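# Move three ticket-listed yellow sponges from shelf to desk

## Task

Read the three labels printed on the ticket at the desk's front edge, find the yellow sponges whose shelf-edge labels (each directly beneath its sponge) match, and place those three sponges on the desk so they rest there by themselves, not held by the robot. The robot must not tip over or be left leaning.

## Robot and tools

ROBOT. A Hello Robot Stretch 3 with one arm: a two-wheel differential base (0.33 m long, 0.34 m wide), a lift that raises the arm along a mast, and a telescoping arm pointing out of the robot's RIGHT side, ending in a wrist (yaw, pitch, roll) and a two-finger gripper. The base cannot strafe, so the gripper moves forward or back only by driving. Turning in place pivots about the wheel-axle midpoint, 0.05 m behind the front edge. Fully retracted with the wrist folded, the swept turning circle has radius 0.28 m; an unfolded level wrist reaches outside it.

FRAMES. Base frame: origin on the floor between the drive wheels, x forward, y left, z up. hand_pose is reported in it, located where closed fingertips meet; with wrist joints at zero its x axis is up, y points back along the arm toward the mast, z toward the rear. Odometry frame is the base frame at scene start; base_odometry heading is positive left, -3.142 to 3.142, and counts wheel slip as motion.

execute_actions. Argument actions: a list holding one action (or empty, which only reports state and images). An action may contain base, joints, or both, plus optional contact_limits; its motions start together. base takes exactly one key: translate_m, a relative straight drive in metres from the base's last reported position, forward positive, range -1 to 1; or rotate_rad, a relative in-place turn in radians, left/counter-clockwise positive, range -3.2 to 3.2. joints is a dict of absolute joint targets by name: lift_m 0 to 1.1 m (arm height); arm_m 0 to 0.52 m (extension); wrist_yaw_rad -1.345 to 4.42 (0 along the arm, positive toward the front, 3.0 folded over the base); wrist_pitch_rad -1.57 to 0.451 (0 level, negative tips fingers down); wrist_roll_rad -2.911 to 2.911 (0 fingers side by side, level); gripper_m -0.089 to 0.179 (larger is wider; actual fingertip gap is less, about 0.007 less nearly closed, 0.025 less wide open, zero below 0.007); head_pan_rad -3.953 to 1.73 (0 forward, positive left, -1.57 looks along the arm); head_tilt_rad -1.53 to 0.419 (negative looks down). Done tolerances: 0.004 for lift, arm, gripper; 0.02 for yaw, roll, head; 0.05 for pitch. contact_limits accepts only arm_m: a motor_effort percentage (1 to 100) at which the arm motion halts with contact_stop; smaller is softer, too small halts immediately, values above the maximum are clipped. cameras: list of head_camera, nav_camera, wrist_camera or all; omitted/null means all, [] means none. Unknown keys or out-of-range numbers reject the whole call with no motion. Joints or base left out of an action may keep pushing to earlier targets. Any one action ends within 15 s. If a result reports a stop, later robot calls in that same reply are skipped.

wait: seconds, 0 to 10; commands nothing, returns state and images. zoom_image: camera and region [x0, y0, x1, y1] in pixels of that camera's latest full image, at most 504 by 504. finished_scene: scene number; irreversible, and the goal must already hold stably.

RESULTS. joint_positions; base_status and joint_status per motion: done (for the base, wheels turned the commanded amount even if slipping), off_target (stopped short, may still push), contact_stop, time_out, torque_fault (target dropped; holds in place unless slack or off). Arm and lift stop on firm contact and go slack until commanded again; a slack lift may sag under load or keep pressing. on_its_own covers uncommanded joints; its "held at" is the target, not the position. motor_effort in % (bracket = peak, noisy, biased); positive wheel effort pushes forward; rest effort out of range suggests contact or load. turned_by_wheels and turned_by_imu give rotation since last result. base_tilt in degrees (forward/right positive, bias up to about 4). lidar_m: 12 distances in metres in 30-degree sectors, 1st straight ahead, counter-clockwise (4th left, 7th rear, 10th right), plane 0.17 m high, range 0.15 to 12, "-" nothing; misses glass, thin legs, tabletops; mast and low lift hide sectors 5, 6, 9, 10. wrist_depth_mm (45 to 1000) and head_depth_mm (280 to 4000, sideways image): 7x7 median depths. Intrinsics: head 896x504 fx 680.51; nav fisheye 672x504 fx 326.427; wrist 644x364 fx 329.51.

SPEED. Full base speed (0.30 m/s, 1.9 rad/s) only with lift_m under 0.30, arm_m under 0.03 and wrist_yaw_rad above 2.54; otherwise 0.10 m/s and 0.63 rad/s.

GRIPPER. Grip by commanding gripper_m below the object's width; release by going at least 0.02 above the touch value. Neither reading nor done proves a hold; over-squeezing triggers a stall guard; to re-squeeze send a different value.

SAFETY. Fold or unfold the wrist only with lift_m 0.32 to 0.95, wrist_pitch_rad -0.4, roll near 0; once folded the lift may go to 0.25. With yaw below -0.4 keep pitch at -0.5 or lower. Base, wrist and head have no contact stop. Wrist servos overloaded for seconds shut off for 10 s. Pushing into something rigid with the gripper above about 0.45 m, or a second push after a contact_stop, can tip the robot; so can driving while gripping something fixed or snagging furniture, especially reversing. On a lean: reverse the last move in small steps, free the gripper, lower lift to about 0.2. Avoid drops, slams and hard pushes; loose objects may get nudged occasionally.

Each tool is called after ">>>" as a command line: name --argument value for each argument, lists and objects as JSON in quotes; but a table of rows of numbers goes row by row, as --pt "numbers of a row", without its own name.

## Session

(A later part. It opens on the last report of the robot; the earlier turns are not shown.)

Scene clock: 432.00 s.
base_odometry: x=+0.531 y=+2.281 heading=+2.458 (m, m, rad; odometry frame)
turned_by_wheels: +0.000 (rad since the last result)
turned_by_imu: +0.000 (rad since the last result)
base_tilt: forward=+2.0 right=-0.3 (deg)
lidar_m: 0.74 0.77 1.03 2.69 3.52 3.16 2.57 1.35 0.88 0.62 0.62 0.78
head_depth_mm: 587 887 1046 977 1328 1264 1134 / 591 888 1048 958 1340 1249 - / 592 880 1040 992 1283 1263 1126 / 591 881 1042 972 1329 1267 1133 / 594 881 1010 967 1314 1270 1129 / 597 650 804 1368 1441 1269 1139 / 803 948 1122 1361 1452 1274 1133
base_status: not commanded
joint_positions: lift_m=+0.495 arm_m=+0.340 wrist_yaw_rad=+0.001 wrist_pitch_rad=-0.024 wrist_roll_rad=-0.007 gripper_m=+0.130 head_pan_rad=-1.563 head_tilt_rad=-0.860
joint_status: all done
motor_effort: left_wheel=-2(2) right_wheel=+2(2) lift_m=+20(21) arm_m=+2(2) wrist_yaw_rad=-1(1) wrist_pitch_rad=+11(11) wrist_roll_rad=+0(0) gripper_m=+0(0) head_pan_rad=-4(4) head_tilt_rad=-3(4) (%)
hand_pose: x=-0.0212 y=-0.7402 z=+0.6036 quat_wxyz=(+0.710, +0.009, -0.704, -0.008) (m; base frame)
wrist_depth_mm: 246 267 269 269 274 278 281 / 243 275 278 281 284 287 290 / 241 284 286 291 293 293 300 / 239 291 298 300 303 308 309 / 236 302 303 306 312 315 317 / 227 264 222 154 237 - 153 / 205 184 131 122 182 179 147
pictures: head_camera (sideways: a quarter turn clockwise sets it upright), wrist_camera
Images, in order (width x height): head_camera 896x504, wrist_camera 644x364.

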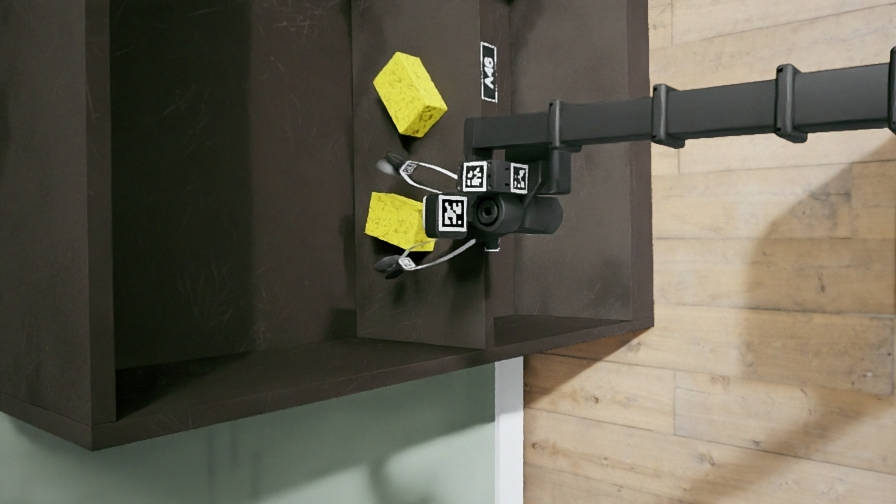

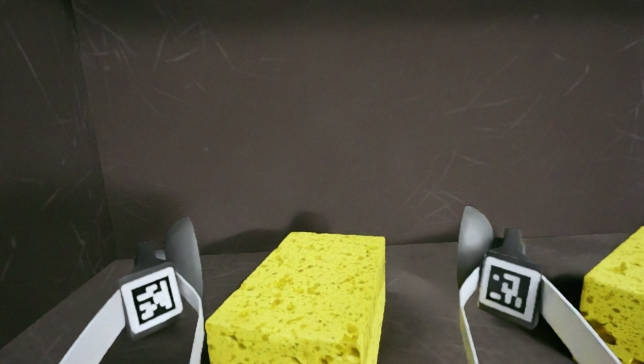

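>>> execute_actions --actions '[{"joints":{"gripper_m":0.15}}]' --cameras '[]'

>>> execute_actions --actions '[{"joints":{"lift_m":0.477}}]' --cameras '["wrist_camera","head_camera"]'

Scene clock: 442.27 s.
base_odometry: x=+0.531 y=+2.281 heading=+2.458 (m, m, rad; odometry frame)
turned_by_wheels: +0.000 (rad since the last result)
turned_by_imu: +0.000 (rad since the last result)
base_tilt: forward=+2.0 right=-0.4 (deg)
lidar_m: 0.74 0.77 1.04 2.68 3.51 3.16 2.57 1.34 0.88 0.62 0.62 0.78
head_depth_mm: 588 883 1045 981 1333 1266 1133 / 591 885 1045 958 1341 1255 - / 591 887 1041 981 1283 1268 1124 / 593 881 1040 964 1330 1272 1128 / 594 878 1007 960 1303 1264 1135 / 595 649 801 1348 1450 1268 1135 / 800 942 1110 1364 1455 1276 1131
base_status: not commanded
joint_positions: lift_m=+0.495 arm_m=+0.340 wrist_yaw_rad=+0.001 wrist_pitch_rad=-0.024 wrist_roll_rad=-0.007 gripper_m=+0.150 head_pan_rad=-1.563 head_tilt_rad=-0.860
joint_status: all done
motor_effort: left_wheel=-1(1) right_wheel=+2(2) lift_m=+20(20) arm_m=+3(3) wrist_yaw_rad=-2(1) wrist_pitch_rad=+11(11) wrist_roll_rad=+0(0) gripper_m=+0(76) head_pan_rad=-3(3) head_tilt_rad=-3(3) (%)
hand_pose: x=-0.0212 y=-0.7402 z=+0.6036 quat_wxyz=(+0.710, +0.009, -0.704, -0.008) (m; base frame)
wrist_depth_mm: 245 265 267 272 273 278 281 / 244 271 277 281 284 285 288 / 240 282 285 289 293 296 298 / 239 292 296 298 301 305 309 / 235 300 304 304 310 313 315 / 230 - 235 155 236 235 151 / 206 185 131 122 183 180 157
pictures: none
No camera images: the call's "cameras" was empty. Leave "cameras" out to get every camera's image.

Scene clock: 443.17 s.
base_odometry: x=+0.531 y=+2.281 heading=+2.458 (m, m, rad; odometry frame)
turned_by_wheels: +0.000 (rad since the last result)
turned_by_imu: +0.000 (rad since the last result)
base_tilt: forward=+2.0 right=-0.3 (deg)
lidar_m: 0.75 0.77 1.03 2.69 3.53 3.13 2.57 1.35 0.88 0.62 0.62 0.78
head_depth_mm: 590 885 1040 982 1323 1264 1124 / 592 887 1046 958 1354 - - / 591 885 1042 981 1276 1264 1133 / 593 886 1042 970 1336 1263 1129 / 595 883 1015 964 1314 1267 1131 / 596 650 804 1348 1441 1263 1129 / 802 946 1115 1365 1445 1269 1134
base_status: not commanded
joint_positions: lift_m=+0.477 arm_m=+0.340 wrist_yaw_rad=+0.001 wrist_pitch_rad=-0.024 wrist_roll_rad=-0.007 gripper_m=+0.150 head_pan_rad=-1.563 head_tilt_rad=-0.860
joint_status: all done
motor_effort: left_wheel=-1(1) right_wheel=+2(2) lift_m=+20(19) arm_m=+2(3) wrist_yaw_rad=-1(1) wrist_pitch_rad=+11(11) wrist_roll_rad=+0(0) gripper_m=+0(0) head_pan_rad=-4(3) head_tilt_rad=-3(3) (%)
hand_pose: x=-0.0212 y=-0.7402 z=+0.5856 quat_wxyz=(+0.710, +0.009, -0.704, -0.008) (m; base frame)
wrist_depth_mm: 245 266 269 273 273 277 282 / 246 273 276 281 283 283 290 / 241 283 288 291 291 297 301 / 239 292 297 300 303 308 310 / 237 298 302 169 279 299 237 / 217 - 127 120 200 200 145 / - 158 129 117 156 153 143
pictures: head_camera (sideways: a quarter turn clockwise sets it upright), wrist_camera
Images, in order (width x height): head_camera 896x504, wrist_camera 644x364.

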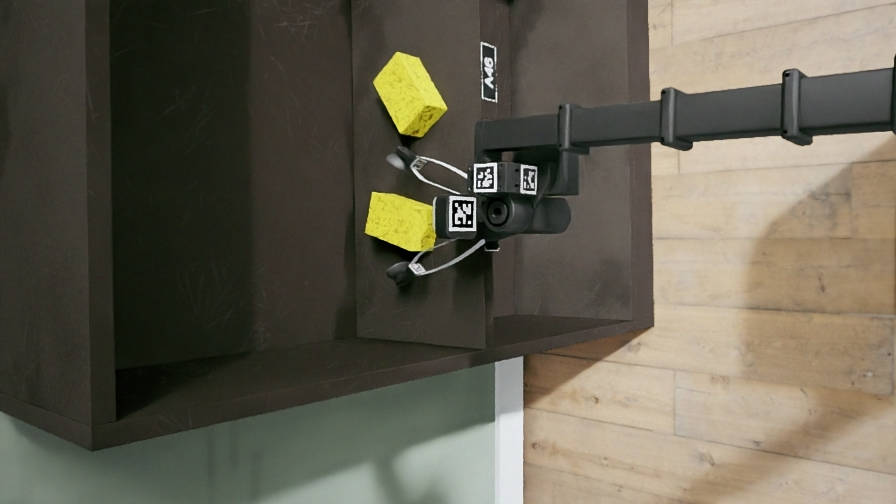

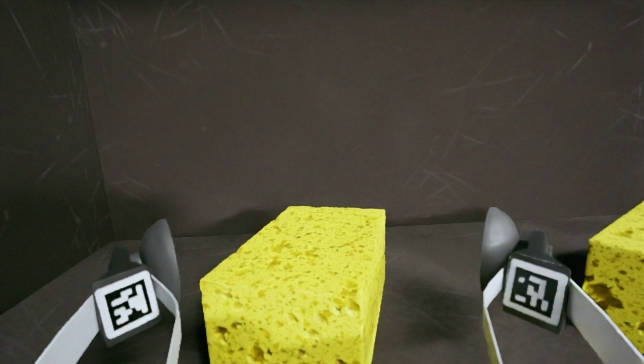

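>>> execute_actions --actions '[{"joints":{"lift_m":0.471,"arm_m":0.352},"contact_limits":{"arm_m":15}}]' --cameras '[]'

>>> execute_actions --actions '[{"joints":{"gripper_m":0.03}}]' --cameras '["wrist_camera","head_camera"]'

Scene clock: 449.73 s.
base_odometry: x=+0.531 y=+2.281 heading=+2.458 (m, m, rad; odometry frame)
turned_by_wheels: +0.000 (rad since the last result)
turned_by_imu: +0.000 (rad since the last result)
base_tilt: forward=+2.0 right=-0.3 (deg)
lidar_m: 0.74 0.77 1.03 2.69 3.51 3.16 2.57 1.35 0.88 0.62 0.62 0.78
head_depth_mm: 589 888 1052 981 1331 1257 1119 / 589 885 1049 961 1328 1280 - / 592 884 1043 984 1283 1265 1128 / 595 878 1042 973 1338 1266 1128 / 594 881 1014 962 1314 1273 1132 / 597 649 806 1356 1439 1267 1132 / 804 946 1116 1356 1454 1275 1134
base_status: not commanded
joint_positions: lift_m=+0.471 arm_m=+0.352 wrist_yaw_rad=+0.001 wrist_pitch_rad=-0.024 wrist_roll_rad=-0.007 gripper_m=+0.150 head_pan_rad=-1.563 head_tilt_rad=-0.860
joint_status: all done
motor_effort: left_wheel=-1(2) right_wheel=+2(2) lift_m=+20(19) arm_m=+2(0) wrist_yaw_rad=+0(1) wrist_pitch_rad=+11(11) wrist_roll_rad=+0(0) gripper_m=+0(0) head_pan_rad=-3(3) head_tilt_rad=-4(3) (%)
contact_limits: arm_m 15 (drawing in: default 17, maximum 28; extending or still: default 23, maximum 37)
hand_pose: x=-0.0212 y=-0.7522 z=+0.5796 quat_wxyz=(+0.710, +0.009, -0.704, -0.008) (m; base frame)
wrist_depth_mm: 246 255 258 259 264 265 270 / 245 262 266 269 270 274 277 / 244 271 274 275 281 284 287 / 239 279 282 286 290 293 299 / 236 286 285 151 247 281 252 / 207 - 114 108 189 187 139 / - 148 113 104 147 144 137
pictures: none
No camera images: the call's "cameras" was empty. Leave "cameras" out to get every camera's image.

Scene clock: 451.43 s.
base_odometry: x=+0.531 y=+2.281 heading=+2.458 (m, m, rad; odometry frame)
turned_by_wheels: +0.000 (rad since the last result)
turned_by_imu: +0.000 (rad since the last result)
base_tilt: forward=+2.1 right=-0.3 (deg)
lidar_m: 0.74 0.77 1.03 2.68 3.50 3.14 2.57 1.35 0.88 0.62 0.62 0.78
head_depth_mm: 586 885 1043 979 1322 1265 1135 / 590 885 1049 961 1325 1293 - / 589 881 1043 984 1286 1273 1129 / 592 882 1040 982 1330 1267 1130 / 595 883 1018 964 1310 1278 1136 / 596 651 803 1354 1451 1267 1137 / 804 943 1118 1365 1449 1278 1136
base_status: not commanded
joint_positions: lift_m=+0.471 arm_m=+0.352 wrist_yaw_rad=+0.001 wrist_pitch_rad=-0.024 wrist_roll_rad=-0.007 gripper_m=+0.031 head_pan_rad=-1.563 head_tilt_rad=-0.860
joint_status: all done
motor_effort: left_wheel=-2(2) right_wheel=+2(2) lift_m=+20(20) arm_m=+3(2) wrist_yaw_rad=-1(1) wrist_pitch_rad=+11(11) wrist_roll_rad=+0(0) gripper_m=-23(96) head_pan_rad=-4(3) head_tilt_rad=-4(4) (%)
hand_pose: x=-0.0212 y=-0.7522 z=+0.5796 quat_wxyz=(+0.710, +0.009, -0.704, -0.008) (m; base frame)
wrist_depth_mm: 246 256 258 261 263 266 270 / 245 263 266 267 271 275 276 / 242 271 274 278 280 284 286 / 241 281 284 284 289 292 297 / 239 285 287 153 162 261 253 / 207 204 123 118 113 187 166 / 157 156 146 121 135 146 138
pictures: head_camera (sideways: a quarter turn clockwise sets it upright), wrist_camera
Images, in order (width x height): head_camera 896x504, wrist_camera 644x364.

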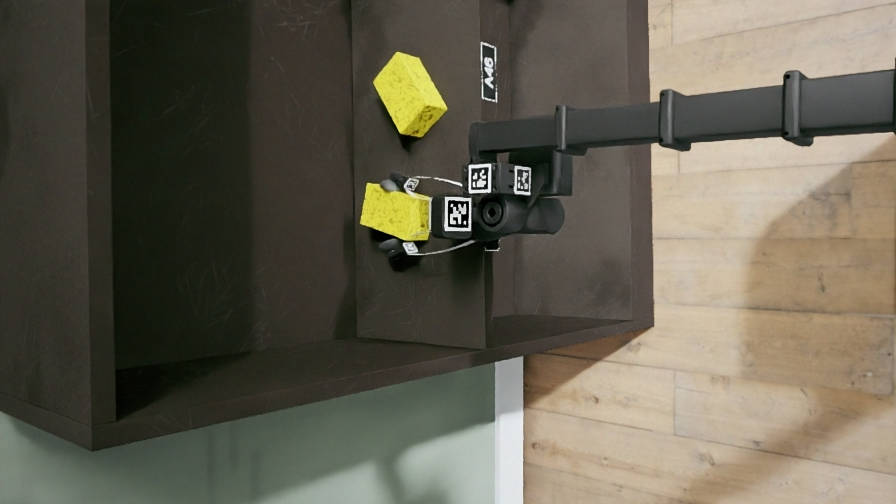

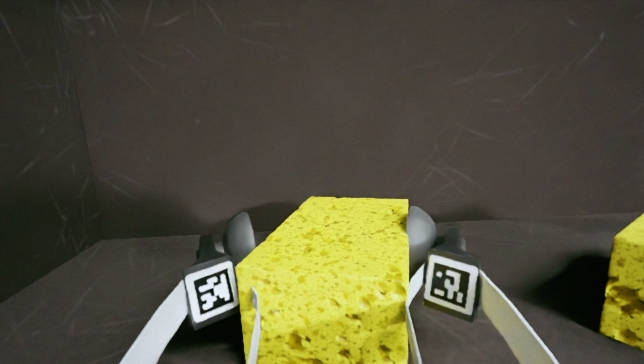

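Gripped. Lift and retract.

>>> execute_actions --actions '[{"joints":{"lift_m":0.51}}]' --cameras '["wrist_camera"]'

>>> execute_actions --actions '[{"joints":{"arm_m":0}}]' --cameras '["wrist_camera"]'

>>> execute_actions --actions '[{"joints":{"wrist_pitch_rad":-0.4,"wrist_yaw_rad":2.7}}]' --cameras '[]'

Scene clock: 459.17 s.
base_odometry: x=+0.531 y=+2.281 heading=+2.458 (m, m, rad; odometry frame)
turned_by_wheels: +0.000 (rad since the last result)
turned_by_imu: +0.000 (rad since the last result)
base_tilt: forward=+2.1 right=-0.4 (deg)
lidar_m: 0.75 0.77 1.04 2.68 3.50 3.15 2.57 1.35 0.87 0.62 0.62 0.78
head_depth_mm: 588 883 1045 979 1329 1259 1128 / 589 886 1047 959 1328 1267 - / 590 889 1017 1005 1310 1264 1128 / 592 881 1028 981 1332 1273 1129 / 594 880 1012 965 1315 1276 1133 / 595 648 804 1357 1446 1277 1135 / 800 946 1115 1365 1456 1276 1133
base_status: not commanded
joint_positions: lift_m=+0.510 arm_m=+0.352 wrist_yaw_rad=+0.001 wrist_pitch_rad=-0.024 wrist_roll_rad=-0.007 gripper_m=+0.034 head_pan_rad=-1.563 head_tilt_rad=-0.860
joint_status: all done
motor_effort: left_wheel=-1(1) right_wheel=+2(2) lift_m=+25(25) arm_m=+3(2) wrist_yaw_rad=-1(0) wrist_pitch_rad=+11(11) wrist_roll_rad=+0(0) gripper_m=-21(21) head_pan_rad=-3(4) head_tilt_rad=-4(4) (%)
hand_pose: x=-0.0212 y=-0.7522 z=+0.6183 quat_wxyz=(+0.710, +0.009, -0.704, -0.008) (m; base frame)
wrist_depth_mm: 247 255 256 259 262 267 267 / 243 263 264 269 270 274 279 / 243 271 275 277 280 281 287 / 240 279 284 285 288 292 298 / 239 290 289 153 162 306 305 / 235 282 123 118 112 258 255 / 211 217 199 120 187 201 148
pictures: wrist_camera
Images, in order (width x height): wrist_camera 644x364.

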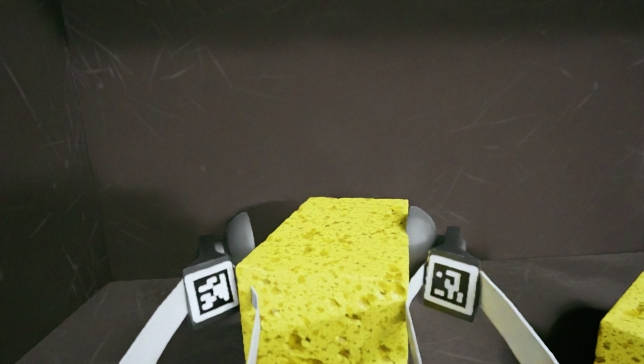

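Scene clock: 462.97 s.
base_odometry: x=+0.531 y=+2.281 heading=+2.458 (m, m, rad; odometry frame)
turned_by_wheels: +0.000 (rad since the last result)
turned_by_imu: +0.000 (rad since the last result)
base_tilt: forward=+2.0 right=-0.4 (deg)
lidar_m: 0.74 0.77 1.03 2.68 3.50 3.16 2.57 1.35 0.88 0.62 0.62 0.78
head_depth_mm: 589 885 1048 980 1322 1269 1143 / 589 884 1049 960 1332 1269 1175 / 591 883 1042 985 1280 1281 - / 592 885 1043 984 1326 1278 1128 / 594 880 1015 960 1307 1261 1130 / 595 648 803 1357 1442 1275 1125 / 806 947 1113 1364 1441 1276 1131
base_status: not commanded
joint_positions: lift_m=+0.510 arm_m=+0.001 wrist_yaw_rad=+0.000 wrist_pitch_rad=-0.024 wrist_roll_rad=-0.007 gripper_m=+0.034 head_pan_rad=-1.563 head_tilt_rad=-0.860
joint_status: all done
motor_effort: left_wheel=-1(3) right_wheel=+2(2) lift_m=+26(25) arm_m=-3(0) wrist_yaw_rad=-1(1) wrist_pitch_rad=+11(11) wrist_roll_rad=+0(0) gripper_m=-21(21) head_pan_rad=-4(3) head_tilt_rad=-3(4) (%)
hand_pose: x=-0.0213 y=-0.4016 z=+0.6183 quat_wxyz=(+0.710, +0.009, -0.704, -0.009) (m; base frame)
wrist_depth_mm: 640 394 582 604 607 603 621 / 670 429 598 612 621 628 634 / 696 423 622 634 647 648 657 / 701 697 590 648 503 536 515 / 730 726 419 152 162 407 426 / 766 757 124 118 112 716 710 / 785 801 483 121 743 753 740
pictures: wrist_camera
Images, in order (width x height): wrist_camera 644x364.

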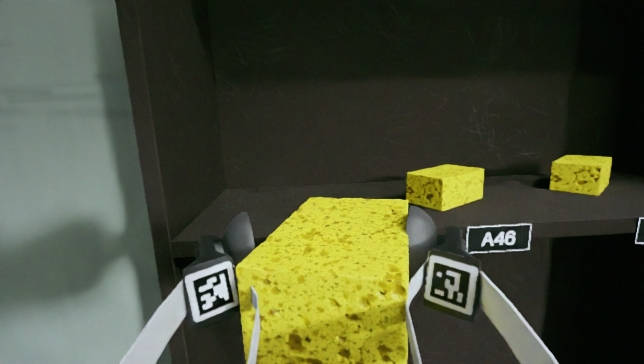

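Scene clock: 465.30 s.
base_odometry: x=+0.531 y=+2.281 heading=+2.458 (m, m, rad; odometry frame)
turned_by_wheels: +0.000 (rad since the last result)
turned_by_imu: +0.000 (rad since the last result)
base_tilt: forward=+2.0 right=-0.4 (deg)
lidar_m: 0.74 0.77 1.03 2.69 3.51 3.15 2.57 1.35 0.88 0.62 0.62 0.78
head_depth_mm: 590 888 1045 981 1335 1257 1147 / 589 884 1046 961 1333 1261 1174 / 591 886 1045 987 1328 1267 1167 / 594 879 1038 985 1334 1266 - / 595 880 1016 967 1311 1267 1136 / 598 649 802 1346 1445 1275 1133 / 802 943 1116 1364 1446 1270 1133
base_status: not commanded
joint_positions: lift_m=+0.510 arm_m=+0.001 wrist_yaw_rad=+2.698 wrist_pitch_rad=-0.416 wrist_roll_rad=-0.007 gripper_m=+0.034 head_pan_rad=-1.563 head_tilt_rad=-0.860
joint_status: all done
motor_effort: left_wheel=-1(2) right_wheel=+2(2) lift_m=+25(26) arm_m=-3(3) wrist_yaw_rad=+2(3) wrist_pitch_rad=+8(11) wrist_roll_rad=+0(0) gripper_m=-21(21) head_pan_rad=-3(3) head_tilt_rad=-4(3) (%)
hand_pose: x=+0.0752 y=+0.0568 z=+0.5229 quat_wxyz=(+0.295, +0.705, -0.008, +0.645) (m; base frame)
wrist_depth_mm: - - - - - 745 600 / - - - - - 809 629 / - - - - - 817 636 / - - - - - 889 675 / - 974 991 153 163 919 722 / - 866 123 118 112 790 728 / - 713 673 121 651 673 672
pictures: none
No camera images: the call's "cameras" was empty. Leave "cameras" out to get every camera's image.

>>> execute_actions --actions '[{"base":{"rotate_rad":2.155},"joints":{"lift_m":0.28,"head_pan_rad":0,"head_tilt_rad":-0.45}}]' --cameras '[]'

>>> execute_actions --actions '[{"base":{"translate_m":1.0}}]' --cameras '[]'

>>> execute_actions --actions '[{"base":{"translate_m":1.0}}]'

Scene clock: 482.20 s.
base_odometry: x=+0.531 y=+2.281 heading=-1.671 (m, m, rad; odometry frame)
turned_by_wheels: +2.155 (rad since the last result)
turned_by_imu: +2.167 (rad since the last result)
base_tilt: forward=+2.0 right=-0.3 (deg)
lidar_m: 3.73 3.09 2.49 0.88 0.90 0.62 0.98 0.76 0.74 0.78 1.11 3.51
head_depth_mm: 3247 3465 3721 2916 2132 1662 1369 / 3511 3710 3918 2934 2133 1647 1356 / 3753 3927 - 2936 2103 1633 1357 / 3995 - - 2925 2117 1657 1355 / - - - 2884 2129 1651 1357 / 3551 3781 - 2907 2124 1650 1357 / 3181 3489 3662 2867 2107 1651 1362
base_status: done
joint_positions: lift_m=+0.280 arm_m=+0.001 wrist_yaw_rad=+2.698 wrist_pitch_rad=-0.419 wrist_roll_rad=-0.007 gripper_m=+0.034 head_pan_rad=-0.007 head_tilt_rad=-0.457
joint_status: all done
motor_effort: left_wheel=+0(8) right_wheel=+2(10) lift_m=+20(23) arm_m=-3(3) wrist_yaw_rad=+2(2) wrist_pitch_rad=+8(9) wrist_roll_rad=+0(0) gripper_m=-21(20) head_pan_rad=+4(49) head_tilt_rad=+3(21) (%)
hand_pose: x=+0.0749 y=+0.0566 z=+0.2927 quat_wxyz=(+0.296, +0.705, -0.007, +0.645) (m; base frame)
wrist_depth_mm: - - - - - - - / 772 - - - - - - / 804 990 997 986 943 935 913 / 764 786 772 734 721 725 713 / - 630 631 152 163 585 576 / - 535 123 118 112 497 487 / - - 127 120 413 434 428
pictures: none
No camera images: the call's "cameras" was empty. Leave "cameras" out to get every camera's image.

Scene clock: 487.13 s.
base_odometry: x=+0.431 y=+1.286 heading=-1.671 (m, m, rad; odometry frame)
turned_by_wheels: +0.000 (rad since the last result)
turned_by_imu: +0.006 (rad since the last result)
base_tilt: forward=+2.0 right=-0.4 (deg)
lidar_m: 2.86 2.54 2.48 2.20 1.82 1.47 1.60 1.32 1.29 1.36 1.93 2.57
head_depth_mm: 2580 2774 2647 2793 2120 1659 1364 / 2740 2937 2895 2899 2127 1658 1358 / 2878 3111 3329 2936 2125 1657 1348 / 3118 3332 3537 2911 2122 1653 1361 / 3165 3472 3686 2916 2110 1655 1359 / 2964 3148 3338 2924 2105 1638 1353 / 2649 2800 2959 2880 2115 1657 1353
base_status: done
joint_positions: lift_m=+0.280 arm_m=+0.001 wrist_yaw_rad=+2.699 wrist_pitch_rad=-0.419 wrist_roll_rad=-0.007 gripper_m=+0.034 head_pan_rad=-0.007 head_tilt_rad=-0.457
joint_status: not commanded
motor_effort: left_wheel=-2(4) right_wheel=+2(8) lift_m=+20(20) arm_m=-3(3) wrist_yaw_rad=+1(2) wrist_pitch_rad=+9(9) wrist_roll_rad=+0(1) gripper_m=-20(21) head_pan_rad=+5(4) head_tilt_rad=+2(3) (%)
hand_pose: x=+0.0749 y=+0.0566 z=+0.2927 quat_wxyz=(+0.296, +0.705, -0.007, +0.645) (m; base frame)
wrist_depth_mm: - - - - - - - / - - - - - - - / - - 987 973 950 930 913 / 801 792 772 754 748 725 707 / - 617 625 153 162 599 591 / - 545 124 118 112 497 495 / - - 127 121 415 433 428
pictures: none
No camera images: the call's "cameras" was empty. Leave "cameras" out to get every camera's image.

Scene clock: 492.07 s.
base_odometry: x=+0.332 y=+0.291 heading=-1.671 (m, m, rad; odometry frame)
turned_by_wheels: +0.000 (rad since the last result)
turned_by_imu: +0.006 (rad since the last result)
base_tilt: forward=+1.9 right=-0.4 (deg)
lidar_m: 1.97 1.95 1.93 2.04 2.26 2.35 2.47 1.88 1.83 1.93 2.20 1.61
head_depth_mm: 1852 1976 2030 1629 2028 1661 1355 / 1992 2103 2123 2418 2106 1656 1359 / 2074 2216 2138 2527 2096 1642 1362 / 2216 2407 2420 2607 2093 1642 1365 / 2361 2549 2784 2925 2105 1653 1359 / 2284 2443 2595 2702 2095 1661 1361 / 2063 2181 2317 2452 2109 1661 1363
base_status: done
joint_positions: lift_m=+0.280 arm_m=+0.001 wrist_yaw_rad=+2.699 wrist_pitch_rad=-0.419 wrist_roll_rad=-0.007 gripper_m=+0.034 head_pan_rad=-0.007 head_tilt_rad=-0.457
joint_status: not commanded
motor_effort: left_wheel=-2(6) right_wheel=+2(9) lift_m=+20(20) arm_m=-3(3) wrist_yaw_rad=+2(1) wrist_pitch_rad=+9(9) wrist_roll_rad=+0(0) gripper_m=-20(21) head_pan_rad=+5(4) head_tilt_rad=+3(3) (%)
hand_pose: x=+0.0749 y=+0.0566 z=+0.2927 quat_wxyz=(+0.296, +0.705, -0.007, +0.645) (m; base frame)
wrist_depth_mm: - - - - - - - / - - - - - - - / - - 998 944 950 898 909 / 823 780 777 751 735 723 702 / - 623 622 152 163 594 581 / - 541 123 118 112 492 492 / - - 127 121 413 436 431
pictures: head_camera (sideways: a quarter turn clockwise sets it upright), nav_camera (sideways: a quarter turn counterclockwise sets it upright), wrist_camera
Images, in order (width x height): head_camera 896x504, nav_camera 672x504, wrist_camera 644x364.

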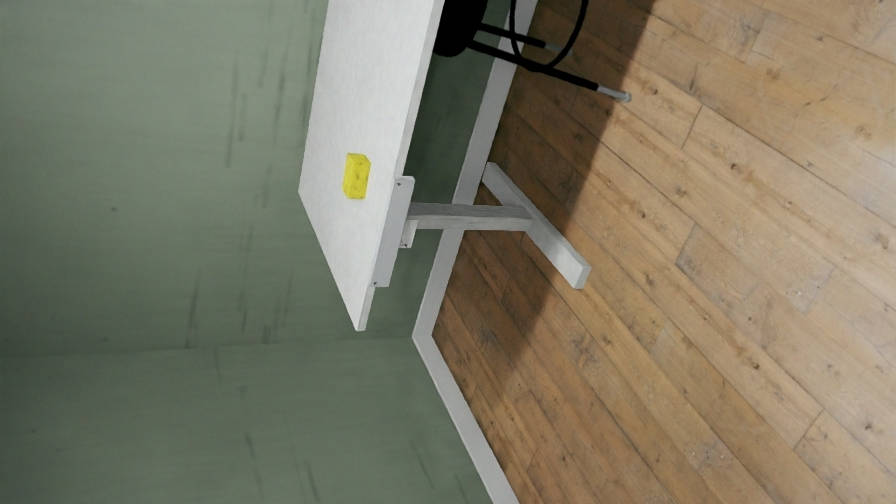

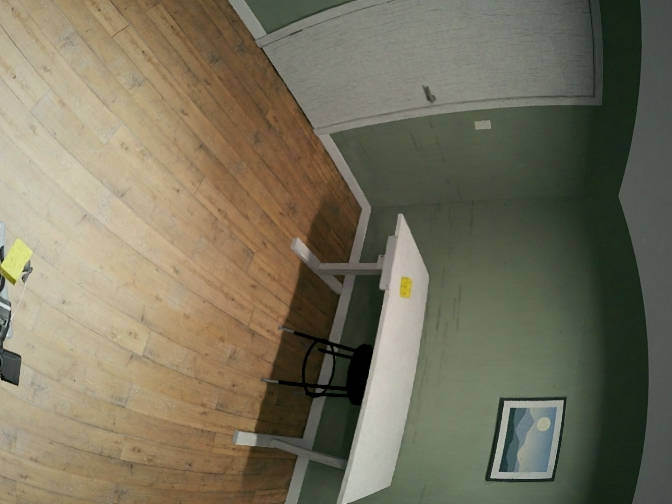

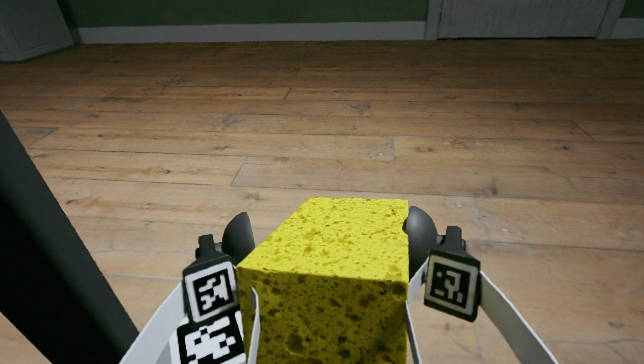

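>>> execute_actions --actions '[{"base":{"translate_m":0.99}}]' --cameras '[]'

>>> execute_actions --actions '[{"base":{"rotate_rad":0.95},"joints":{"head_pan_rad":-1.57,"head_tilt_rad":-0.7}}]' --cameras '[]'

>>> execute_actions --actions '[{"joints":{"lift_m":0.84}}]'

Scene clock: 506.90 s.
base_odometry: x=+0.232 y=-0.694 heading=-1.671 (m, m, rad; odometry frame)
turned_by_wheels: +0.000 (rad since the last result)
turned_by_imu: +0.007 (rad since the last result)
base_tilt: forward=+2.0 right=-0.4 (deg)
lidar_m: 0.98 1.39 1.36 1.43 2.09 3.15 3.20 2.44 2.38 1.77 0.78 0.71
head_depth_mm: 1136 1208 1294 1300 946 740 1290 / 1200 1284 1378 1304 944 738 1326 / 1271 1362 1466 1302 950 742 1353 / 1357 1467 1600 1685 945 788 1325 / 1445 1577 1711 1883 944 1563 1365 / 1539 1678 1803 1956 1974 1651 1354 / 1473 1543 1658 1743 1848 1647 1360
base_status: done
joint_positions: lift_m=+0.280 arm_m=+0.001 wrist_yaw_rad=+2.699 wrist_pitch_rad=-0.419 wrist_roll_rad=-0.007 gripper_m=+0.034 head_pan_rad=-0.007 head_tilt_rad=-0.457
joint_status: not commanded
motor_effort: left_wheel=-2(5) right_wheel=+2(8) lift_m=+21(20) arm_m=-3(3) wrist_yaw_rad=+1(1) wrist_pitch_rad=+9(8) wrist_roll_rad=+0(0) gripper_m=-21(21) head_pan_rad=+4(4) head_tilt_rad=+2(2) (%)
hand_pose: x=+0.0749 y=+0.0566 z=+0.2927 quat_wxyz=(+0.296, +0.705, -0.007, +0.645) (m; base frame)
wrist_depth_mm: - - - - - - - / - - - - - - - / - 993 990 980 922 925 905 / 784 771 755 755 733 714 702 / - 630 632 152 162 597 585 / - 542 123 118 112 496 487 / - - 127 121 412 436 428
pictures: none
No camera images: the call's "cameras" was empty. Leave "cameras" out to get every camera's image.

Scene clock: 508.60 s.
base_odometry: x=+0.232 y=-0.694 heading=-0.721 (m, m, rad; odometry frame)
turned_by_wheels: +0.950 (rad since the last result)
turned_by_imu: +0.954 (rad since the last result)
base_tilt: forward=+2.0 right=-0.4 (deg)
lidar_m: 1.36 1.40 1.90 3.13 3.41 2.50 2.39 1.94 0.78 0.70 0.98 1.45
head_depth_mm: 1128 1265 1140 886 1051 1336 1185 / 1131 1258 1144 884 785 1381 1187 / 1125 1270 1141 888 782 1356 1196 / 1131 1268 1149 886 785 1380 1188 / 1127 1258 1151 889 784 1380 1197 / 1129 1267 1144 862 761 1379 1195 / 1132 1270 1153 835 763 1369 1190
base_status: done
joint_positions: lift_m=+0.280 arm_m=+0.001 wrist_yaw_rad=+2.699 wrist_pitch_rad=-0.419 wrist_roll_rad=-0.007 gripper_m=+0.034 head_pan_rad=-1.563 head_tilt_rad=-0.692
joint_status: all done
motor_effort: left_wheel=-2(8) right_wheel=+2(8) lift_m=+20(20) arm_m=-3(3) wrist_yaw_rad=+1(1) wrist_pitch_rad=+9(9) wrist_roll_rad=-1(0) gripper_m=-21(21) head_pan_rad=-4(52) head_tilt_rad=-3(16) (%)
hand_pose: x=+0.0749 y=+0.0566 z=+0.2927 quat_wxyz=(+0.296, +0.705, -0.007, +0.645) (m; base frame)
wrist_depth_mm: - - - - - - - / - - - - - - - / - - 992 967 961 916 900 / 806 769 774 731 739 724 720 / - 622 628 152 162 590 585 / - 541 123 118 112 505 498 / - - 128 121 414 439 424
pictures: none
No camera images: the call's "cameras" was empty. Leave "cameras" out to get every camera's image.

Scene clock: 514.53 s.
base_odometry: x=+0.232 y=-0.694 heading=-0.721 (m, m, rad; odometry frame)
turned_by_wheels: +0.000 (rad since the last result)
turned_by_imu: +0.001 (rad since the last result)
base_tilt: forward=+2.0 right=-0.4 (deg)
lidar_m: 1.36 1.40 1.91 3.15 3.43 2.49 2.38 1.94 0.78 0.71 0.98 1.45
head_depth_mm: 1127 1270 1148 885 1050 1410 - / 1132 1261 1140 884 784 1407 - / 1125 1263 1142 884 785 1376 - / 1132 1262 1143 886 786 1444 - / 1133 1264 1145 885 785 1401 1143 / 1132 1266 1145 860 764 1385 1198 / 1135 1265 1149 836 765 1376 1186
base_status: not commanded
joint_positions: lift_m=+0.840 arm_m=+0.001 wrist_yaw_rad=+2.699 wrist_pitch_rad=-0.419 wrist_roll_rad=-0.007 gripper_m=+0.034 head_pan_rad=-1.563 head_tilt_rad=-0.692
joint_status: all done
motor_effort: left_wheel=-2(2) right_wheel=+2(2) lift_m=+25(26) arm_m=-3(3) wrist_yaw_rad=+1(2) wrist_pitch_rad=+9(9) wrist_roll_rad=+0(0) gripper_m=-21(21) head_pan_rad=-4(5) head_tilt_rad=-3(3) (%)
hand_pose: x=+0.0749 y=+0.0566 z=+0.8524 quat_wxyz=(+0.296, +0.705, -0.007, +0.645) (m; base frame)
wrist_depth_mm: - - - - - - - / - - - - - - - / - - - - - - - / - - - - - - - / - - - 152 162 - - / - - 123 118 112 - - / - - - 121 - - -
pictures: head_camera (sideways: a quarter turn clockwise sets it upright), nav_camera (sideways: a quarter turn counterclockwise sets it upright), wrist_camera
Images, in order (width x height): head_camera 896x504, nav_camera 672x504, wrist_camera 644x364.

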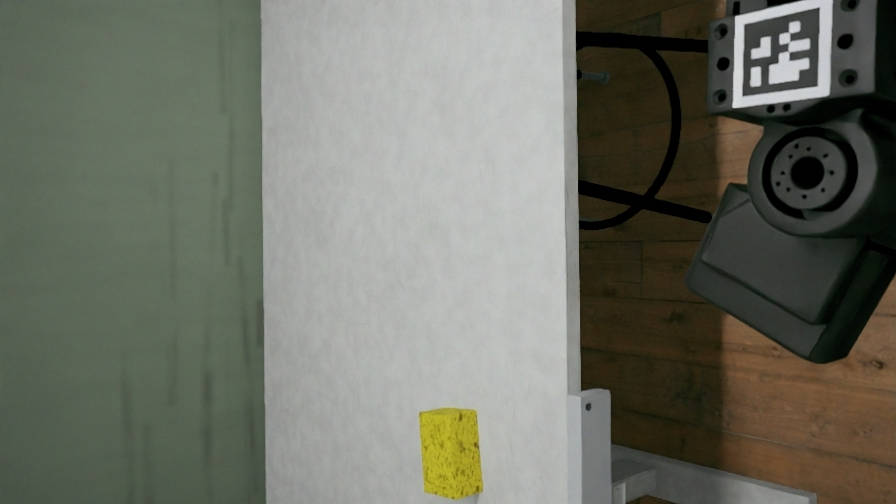

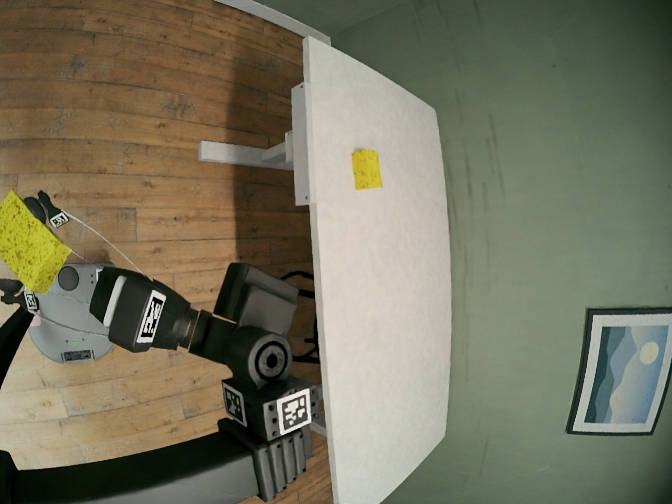

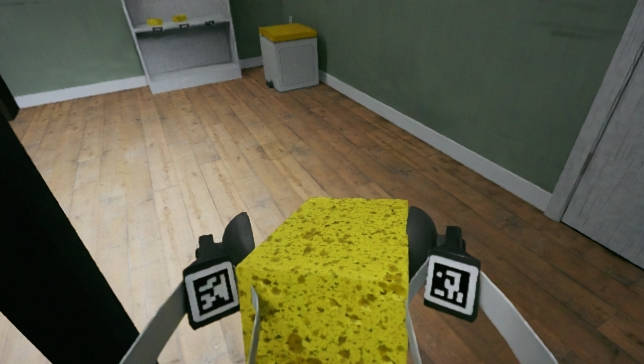

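>>> execute_actions --actions '[{"joints":{"wrist_yaw_rad":0}}]' --cameras '[]'

>>> execute_actions --actions '[{"joints":{"lift_m":0.77,"wrist_pitch_rad":-0.15,"arm_m":0.31}}]' --cameras '[]'

>>> execute_actions --actions '[{"joints":{"lift_m":0.695}}]' --cameras '["head_camera","wrist_camera"]'

Scene clock: 524.30 s.
base_odometry: x=+0.232 y=-0.694 heading=-0.721 (m, m, rad; odometry frame)
turned_by_wheels: +0.000 (rad since the last result)
turned_by_imu: +0.001 (rad since the last result)
base_tilt: forward=+2.0 right=-0.4 (deg)
lidar_m: 1.36 1.40 1.90 3.14 3.42 2.49 2.38 1.95 0.78 0.70 0.98 1.44
head_depth_mm: 1126 1267 1143 884 1058 1408 - / 1132 1261 1143 884 784 1410 - / 1128 1264 1141 885 742 - - / 1130 1256 1141 888 748 1360 1184 / 1133 1255 1144 887 783 1380 1196 / 1132 1264 1148 860 764 1384 1195 / 1126 1265 1150 833 763 1367 1186
base_status: not commanded
joint_positions: lift_m=+0.840 arm_m=+0.001 wrist_yaw_rad=+0.002 wrist_pitch_rad=-0.419 wrist_roll_rad=-0.007 gripper_m=+0.034 head_pan_rad=-1.563 head_tilt_rad=-0.692
joint_status: all done
motor_effort: left_wheel=-1(2) right_wheel=+2(3) lift_m=+26(25) arm_m=-3(3) wrist_yaw_rad=-2(2) wrist_pitch_rad=+9(9) wrist_roll_rad=+0(0) gripper_m=-21(20) head_pan_rad=-4(4) head_tilt_rad=-3(3) (%)
hand_pose: x=-0.0211 y=-0.3703 z=+0.8524 quat_wxyz=(+0.694, +0.148, -0.689, -0.146) (m; base frame)
wrist_depth_mm: 989 997 - 987 - - - / - 919 884 828 804 795 767 / 631 570 614 584 584 559 542 / 470 470 467 456 447 437 429 / 385 385 392 152 162 - - / 386 985 123 118 112 - - / - - - 121 775 - -
pictures: none
No camera images: the call's "cameras" was empty. Leave "cameras" out to get every camera's image.

Scene clock: 527.80 s.
base_odometry: x=+0.232 y=-0.694 heading=-0.721 (m, m, rad; odometry frame)
turned_by_wheels: +0.000 (rad since the last result)
turned_by_imu: +0.000 (rad since the last result)
base_tilt: forward=+2.0 right=-0.4 (deg)
lidar_m: 1.36 1.40 1.90 3.14 3.40 2.50 2.38 1.95 0.78 0.71 0.98 1.45
head_depth_mm: 1132 1268 1142 913 - - - / 1131 1264 1141 - 1516 1378 1182 / 1128 1267 1146 - 1105 1346 1185 / 1123 1268 1145 871 784 1381 1194 / 1129 1261 1147 887 784 1377 1199 / 1134 1267 1147 860 763 1383 1186 / 1134 1268 1154 837 768 1366 1194
base_status: not commanded
joint_positions: lift_m=+0.770 arm_m=+0.310 wrist_yaw_rad=+0.001 wrist_pitch_rad=-0.175 wrist_roll_rad=-0.007 gripper_m=+0.034 head_pan_rad=-1.563 head_tilt_rad=-0.692
joint_status: all done
motor_effort: left_wheel=-2(1) right_wheel=+2(2) lift_m=+20(21) arm_m=+3(5) wrist_yaw_rad=-1(3) wrist_pitch_rad=+11(13) wrist_roll_rad=+0(0) gripper_m=-21(21) head_pan_rad=-3(3) head_tilt_rad=-3(2) (%)
hand_pose: x=-0.0213 y=-0.7028 z=+0.8405 quat_wxyz=(+0.707, +0.063, -0.702, -0.062) (m; base frame)
wrist_depth_mm: 685 713 723 720 721 728 742 / 737 744 749 762 767 766 764 / 791 796 803 800 779 798 802 / 660 640 613 609 589 564 551 / 455 439 449 153 162 403 395 / 345 343 123 118 112 319 314 / 279 277 257 121 246 262 257
pictures: none
No camera images: the call's "cameras" was empty. Leave "cameras" out to get every camera's image.

Scene clock: 529.30 s.
base_odometry: x=+0.232 y=-0.694 heading=-0.721 (m, m, rad; odometry frame)
turned_by_wheels: +0.000 (rad since the last result)
turned_by_imu: +0.000 (rad since the last result)
base_tilt: forward=+2.0 right=-0.4 (deg)
lidar_m: 1.36 1.40 1.90 3.16 3.43 2.49 2.39 1.94 0.78 0.71 0.98 1.44
head_depth_mm: 1126 1265 1139 885 784 1399 - / 1124 1266 1139 916 - 1382 1195 / 1134 1272 1144 914 1503 1353 1196 / 1126 1259 1145 883 786 1381 1191 / 1123 1261 1143 884 784 1383 1189 / 1133 1272 1150 866 765 1377 1198 / 1129 1267 1143 837 767 1365 1197
base_status: not commanded
joint_positions: lift_m=+0.695 arm_m=+0.310 wrist_yaw_rad=+0.001 wrist_pitch_rad=-0.175 wrist_roll_rad=-0.007 gripper_m=+0.034 head_pan_rad=-1.563 head_tilt_rad=-0.692
joint_status: all done
motor_effort: left_wheel=-1(2) right_wheel=+2(2) lift_m=+20(20) arm_m=+3(3) wrist_yaw_rad=-1(1) wrist_pitch_rad=+11(12) wrist_roll_rad=+0(0) gripper_m=-21(20) head_pan_rad=-3(2) head_tilt_rad=-3(3) (%)
hand_pose: x=-0.0213 y=-0.7028 z=+0.7655 quat_wxyz=(+0.707, +0.063, -0.702, -0.062) (m; base frame)
wrist_depth_mm: 699 703 706 719 720 737 750 / 740 741 753 735 776 753 759 / 757 724 686 652 623 585 574 / 423 407 404 388 377 365 350 / 293 287 288 152 163 261 258 / 222 221 124 118 112 205 201 / 180 179 166 121 158 168 165
pictures: head_camera (sideways: a quarter turn clockwise sets it upright), wrist_camera
Images, in order (width x height): head_camera 896x504, wrist_camera 644x364.

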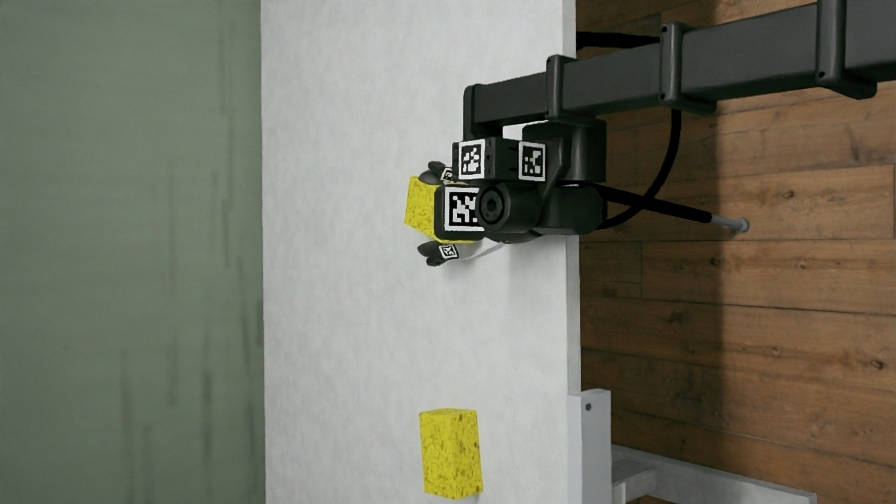

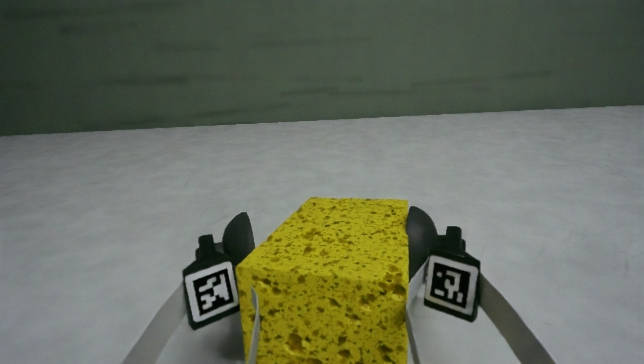

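>>> execute_actions --actions '[{"joints":{"lift_m":0.687}}]' --cameras '[]'

>>> execute_actions --actions '[{"joints":{"gripper_m":0.13}}]' --cameras '["wrist_camera"]'

>>> execute_actions --actions '[{"joints":{"lift_m":0.79}}]' --cameras '[]'

>>> execute_actions --actions '[{"joints":{"arm_m":0,"lift_m":0.84,"wrist_pitch_rad":-0.4,"gripper_m":0.04}}]' --cameras '[]'

>>> execute_actions --actions '[{"joints":{"wrist_yaw_rad":2.7}}]' --cameras '["head_camera"]'

Scene clock: 546.77 s.
base_odometry: x=+0.232 y=-0.694 heading=-0.721 (m, m, rad; odometry frame)
turned_by_wheels: +0.000 (rad since the last result)
turned_by_imu: +0.000 (rad since the last result)
base_tilt: forward=+2.0 right=-0.3 (deg)
lidar_m: 1.36 1.40 1.91 3.15 3.43 2.49 2.38 1.95 0.78 0.71 0.98 1.44
head_depth_mm: 1128 1263 1142 887 919 1400 - / 1127 1259 1140 915 - 1377 1198 / 1125 1265 1140 940 1512 1346 1195 / 1136 1262 1150 890 1012 1374 1188 / 1131 1264 1152 883 783 1387 1191 / 1131 1260 1147 863 766 1386 1187 / 1130 1269 1152 838 765 1363 1195
base_status: not commanded
joint_positions: lift_m=+0.687 arm_m=+0.310 wrist_yaw_rad=+0.001 wrist_pitch_rad=-0.171 wrist_roll_rad=-0.007 gripper_m=+0.034 head_pan_rad=-1.563 head_tilt_rad=-0.692
joint_status: all done
motor_effort: left_wheel=-2(1) right_wheel=+2(2) lift_m=+20(20) arm_m=+2(2) wrist_yaw_rad=+0(1) wrist_pitch_rad=+10(11) wrist_roll_rad=+0(0) gripper_m=-20(21) head_pan_rad=-4(4) head_tilt_rad=-3(3) (%)
hand_pose: x=-0.0213 y=-0.7030 z=+0.7585 quat_wxyz=(+0.707, +0.061, -0.702, -0.060) (m; base frame)
wrist_depth_mm: 712 700 721 709 748 731 734 / 743 743 757 754 760 773 785 / 761 699 677 633 593 573 541 / 403 394 380 373 358 349 339 / 277 272 273 152 162 251 243 / 211 209 123 118 112 194 191 / 171 169 158 121 150 160 157
pictures: none
No camera images: the call's "cameras" was empty. Leave "cameras" out to get every camera's image.

Scene clock: 548.23 s.
base_odometry: x=+0.232 y=-0.694 heading=-0.721 (m, m, rad; odometry frame)
turned_by_wheels: +0.000 (rad since the last result)
turned_by_imu: +0.000 (rad since the last result)
base_tilt: forward=+2.0 right=-0.3 (deg)
lidar_m: 1.36 1.40 1.90 3.14 3.41 2.49 2.39 1.95 0.78 0.71 0.98 1.45
head_depth_mm: 1125 1255 1143 884 915 1412 - / 1129 1270 1145 918 - 1377 1191 / 1127 1267 1143 945 1506 1347 1197 / 1130 1267 1145 913 1012 1376 1192 / 1128 1268 1145 887 786 1379 1197 / 1136 1269 1143 862 762 1377 1195 / 1125 1264 1145 834 761 1375 1194
base_status: not commanded
joint_positions: lift_m=+0.687 arm_m=+0.310 wrist_yaw_rad=+0.001 wrist_pitch_rad=-0.171 wrist_roll_rad=-0.007 gripper_m=+0.130 head_pan_rad=-1.563 head_tilt_rad=-0.692
joint_status: all done
motor_effort: left_wheel=-2(0) right_wheel=+2(2) lift_m=+20(20) arm_m=+3(2) wrist_yaw_rad=-1(1) wrist_pitch_rad=+10(10) wrist_roll_rad=+1(0) gripper_m=+0(83) head_pan_rad=-4(3) head_tilt_rad=-3(3) (%)
hand_pose: x=-0.0213 y=-0.7030 z=+0.7585 quat_wxyz=(+0.707, +0.061, -0.702, -0.060) (m; base frame)
wrist_depth_mm: 706 719 710 731 725 732 737 / 736 756 749 753 758 769 793 / 760 697 671 627 602 577 545 / 408 390 382 366 354 345 338 / 277 282 267 169 228 263 244 / 212 215 188 130 181 - 191 / 178 162 155 122 151 159 156
pictures: wrist_camera
Images, in order (width x height): wrist_camera 644x364.

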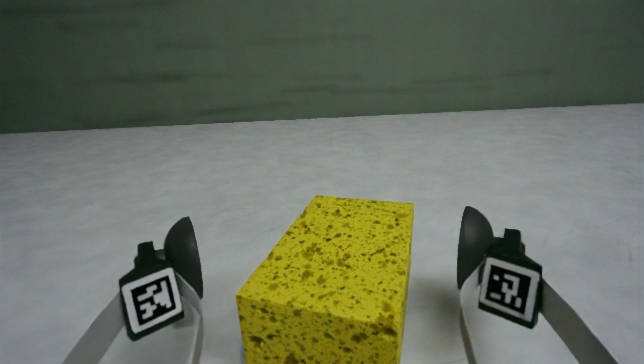

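Scene clock: 550.00 s.
base_odometry: x=+0.232 y=-0.694 heading=-0.721 (m, m, rad; odometry frame)
turned_by_wheels: +0.000 (rad since the last result)
turned_by_imu: +0.000 (rad since the last result)
base_tilt: forward=+2.0 right=-0.3 (deg)
lidar_m: 1.36 1.40 1.91 3.13 3.43 2.49 2.38 1.95 0.78 0.70 0.98 1.44
head_depth_mm: 1126 1267 1140 913 - - 1161 / 1127 1268 1196 - 1143 1365 1187 / 1125 1272 1193 - 785 1350 1193 / 1128 1267 1188 859 785 1388 1189 / 1134 1274 1153 883 788 1370 1192 / 1132 1271 1154 863 763 1383 1192 / 1130 1268 1157 833 768 1377 1189
base_status: not commanded
joint_positions: lift_m=+0.790 arm_m=+0.310 wrist_yaw_rad=+0.001 wrist_pitch_rad=-0.171 wrist_roll_rad=-0.007 gripper_m=+0.130 head_pan_rad=-1.563 head_tilt_rad=-0.692
joint_status: all done
motor_effort: left_wheel=-1(2) right_wheel=+2(2) lift_m=+25(25) arm_m=+3(3) wrist_yaw_rad=-1(1) wrist_pitch_rad=+10(10) wrist_roll_rad=+0(0) gripper_m=+0(0) head_pan_rad=-3(4) head_tilt_rad=-3(3) (%)
hand_pose: x=-0.0213 y=-0.7030 z=+0.8612 quat_wxyz=(+0.707, +0.061, -0.702, -0.060) (m; base frame)
wrist_depth_mm: 693 704 714 741 715 731 750 / 742 735 745 759 758 757 781 / 773 790 813 829 790 798 790 / 732 705 691 661 650 629 609 / 506 506 486 462 458 472 440 / 382 387 370 365 356 - 347 / 316 293 299 279 290 285 281
pictures: none
No camera images: the call's "cameras" was empty. Leave "cameras" out to get every camera's image.

Scene clock: 553.50 s.
base_odometry: x=+0.232 y=-0.694 heading=-0.721 (m, m, rad; odometry frame)
turned_by_wheels: +0.000 (rad since the last result)
turned_by_imu: +0.000 (rad since the last result)
base_tilt: forward=+1.9 right=-0.4 (deg)
lidar_m: 1.36 1.40 1.91 3.16 3.43 2.48 2.38 1.95 0.78 0.71 0.98 1.44
head_depth_mm: 1123 1263 1147 884 1050 1403 - / 1128 1260 1144 884 785 1413 - / 1127 1259 1138 859 763 - - / 1132 1264 1144 858 766 1380 1180 / 1128 1265 1143 886 786 1377 1189 / 1127 1260 1149 860 764 1382 1188 / 1131 1267 1149 838 766 1373 1193
base_status: not commanded
joint_positions: lift_m=+0.840 arm_m=+0.001 wrist_yaw_rad=+0.001 wrist_pitch_rad=-0.416 wrist_roll_rad=-0.007 gripper_m=+0.040 head_pan_rad=-1.563 head_tilt_rad=-0.692
joint_status: all done
motor_effort: left_wheel=-2(1) right_wheel=+2(2) lift_m=+25(26) arm_m=-3(2) wrist_yaw_rad=+0(1) wrist_pitch_rad=+7(9) wrist_roll_rad=+0(0) gripper_m=+0(80) head_pan_rad=-3(4) head_tilt_rad=-3(3) (%)
hand_pose: x=-0.0214 y=-0.3707 z=+0.8530 quat_wxyz=(+0.694, +0.147, -0.689, -0.146) (m; base frame)
wrist_depth_mm: - - 990 - - - - / - 899 871 840 822 797 746 / 645 617 619 537 574 572 549 / 484 480 470 460 446 440 431 / 390 385 395 398 398 - - / 382 - - - - - - / - - - - - - -
pictures: none
No camera images: the call's "cameras" was empty. Leave "cameras" out to get every camera's image.

Scene clock: 555.83 s.
base_odometry: x=+0.232 y=-0.694 heading=-0.721 (m, m, rad; odometry frame)
turned_by_wheels: +0.000 (rad since the last result)
turned_by_imu: +0.000 (rad since the last result)
base_tilt: forward=+1.9 right=-0.4 (deg)
lidar_m: 1.36 1.40 1.90 3.15 3.40 2.49 2.38 1.95 0.78 0.71 0.98 1.44
head_depth_mm: 1136 1269 1142 879 1050 1406 - / 1129 1263 1141 884 784 1410 - / 1136 1263 1146 854 785 1382 - / 1137 1260 1149 859 784 1433 - / 1132 1271 1144 887 784 1412 1139 / 1133 1269 1142 861 764 1385 1197 / 1129 1264 1148 833 766 1373 1199
base_status: not commanded
joint_positions: lift_m=+0.840 arm_m=+0.001 wrist_yaw_rad=+2.698 wrist_pitch_rad=-0.416 wrist_roll_rad=-0.007 gripper_m=+0.040 head_pan_rad=-1.563 head_tilt_rad=-0.692
joint_status: all done
motor_effort: left_wheel=-1(2) right_wheel=+2(2) lift_m=+25(25) arm_m=-3(3) wrist_yaw_rad=+2(2) wrist_pitch_rad=+7(7) wrist_roll_rad=+0(0) gripper_m=-1(0) head_pan_rad=-4(4) head_tilt_rad=-3(3) (%)
hand_pose: x=+0.0752 y=+0.0569 z=+0.8530 quat_wxyz=(+0.295, +0.705, -0.008, +0.645) (m; base frame)
wrist_depth_mm: - - - - - - - / - - - - - - - / - - - - - - - / - - - - - - - / - - - - - - - / - - - - - - - / - - - - - - -
pictures: head_camera (sideways: a quarter turn clockwise sets it upright)
Images, in order (width x height): head_camera 896x504.

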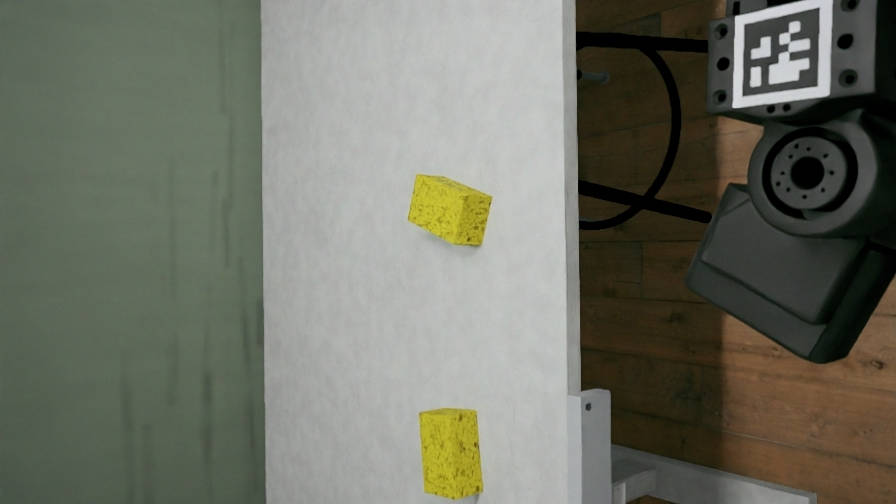

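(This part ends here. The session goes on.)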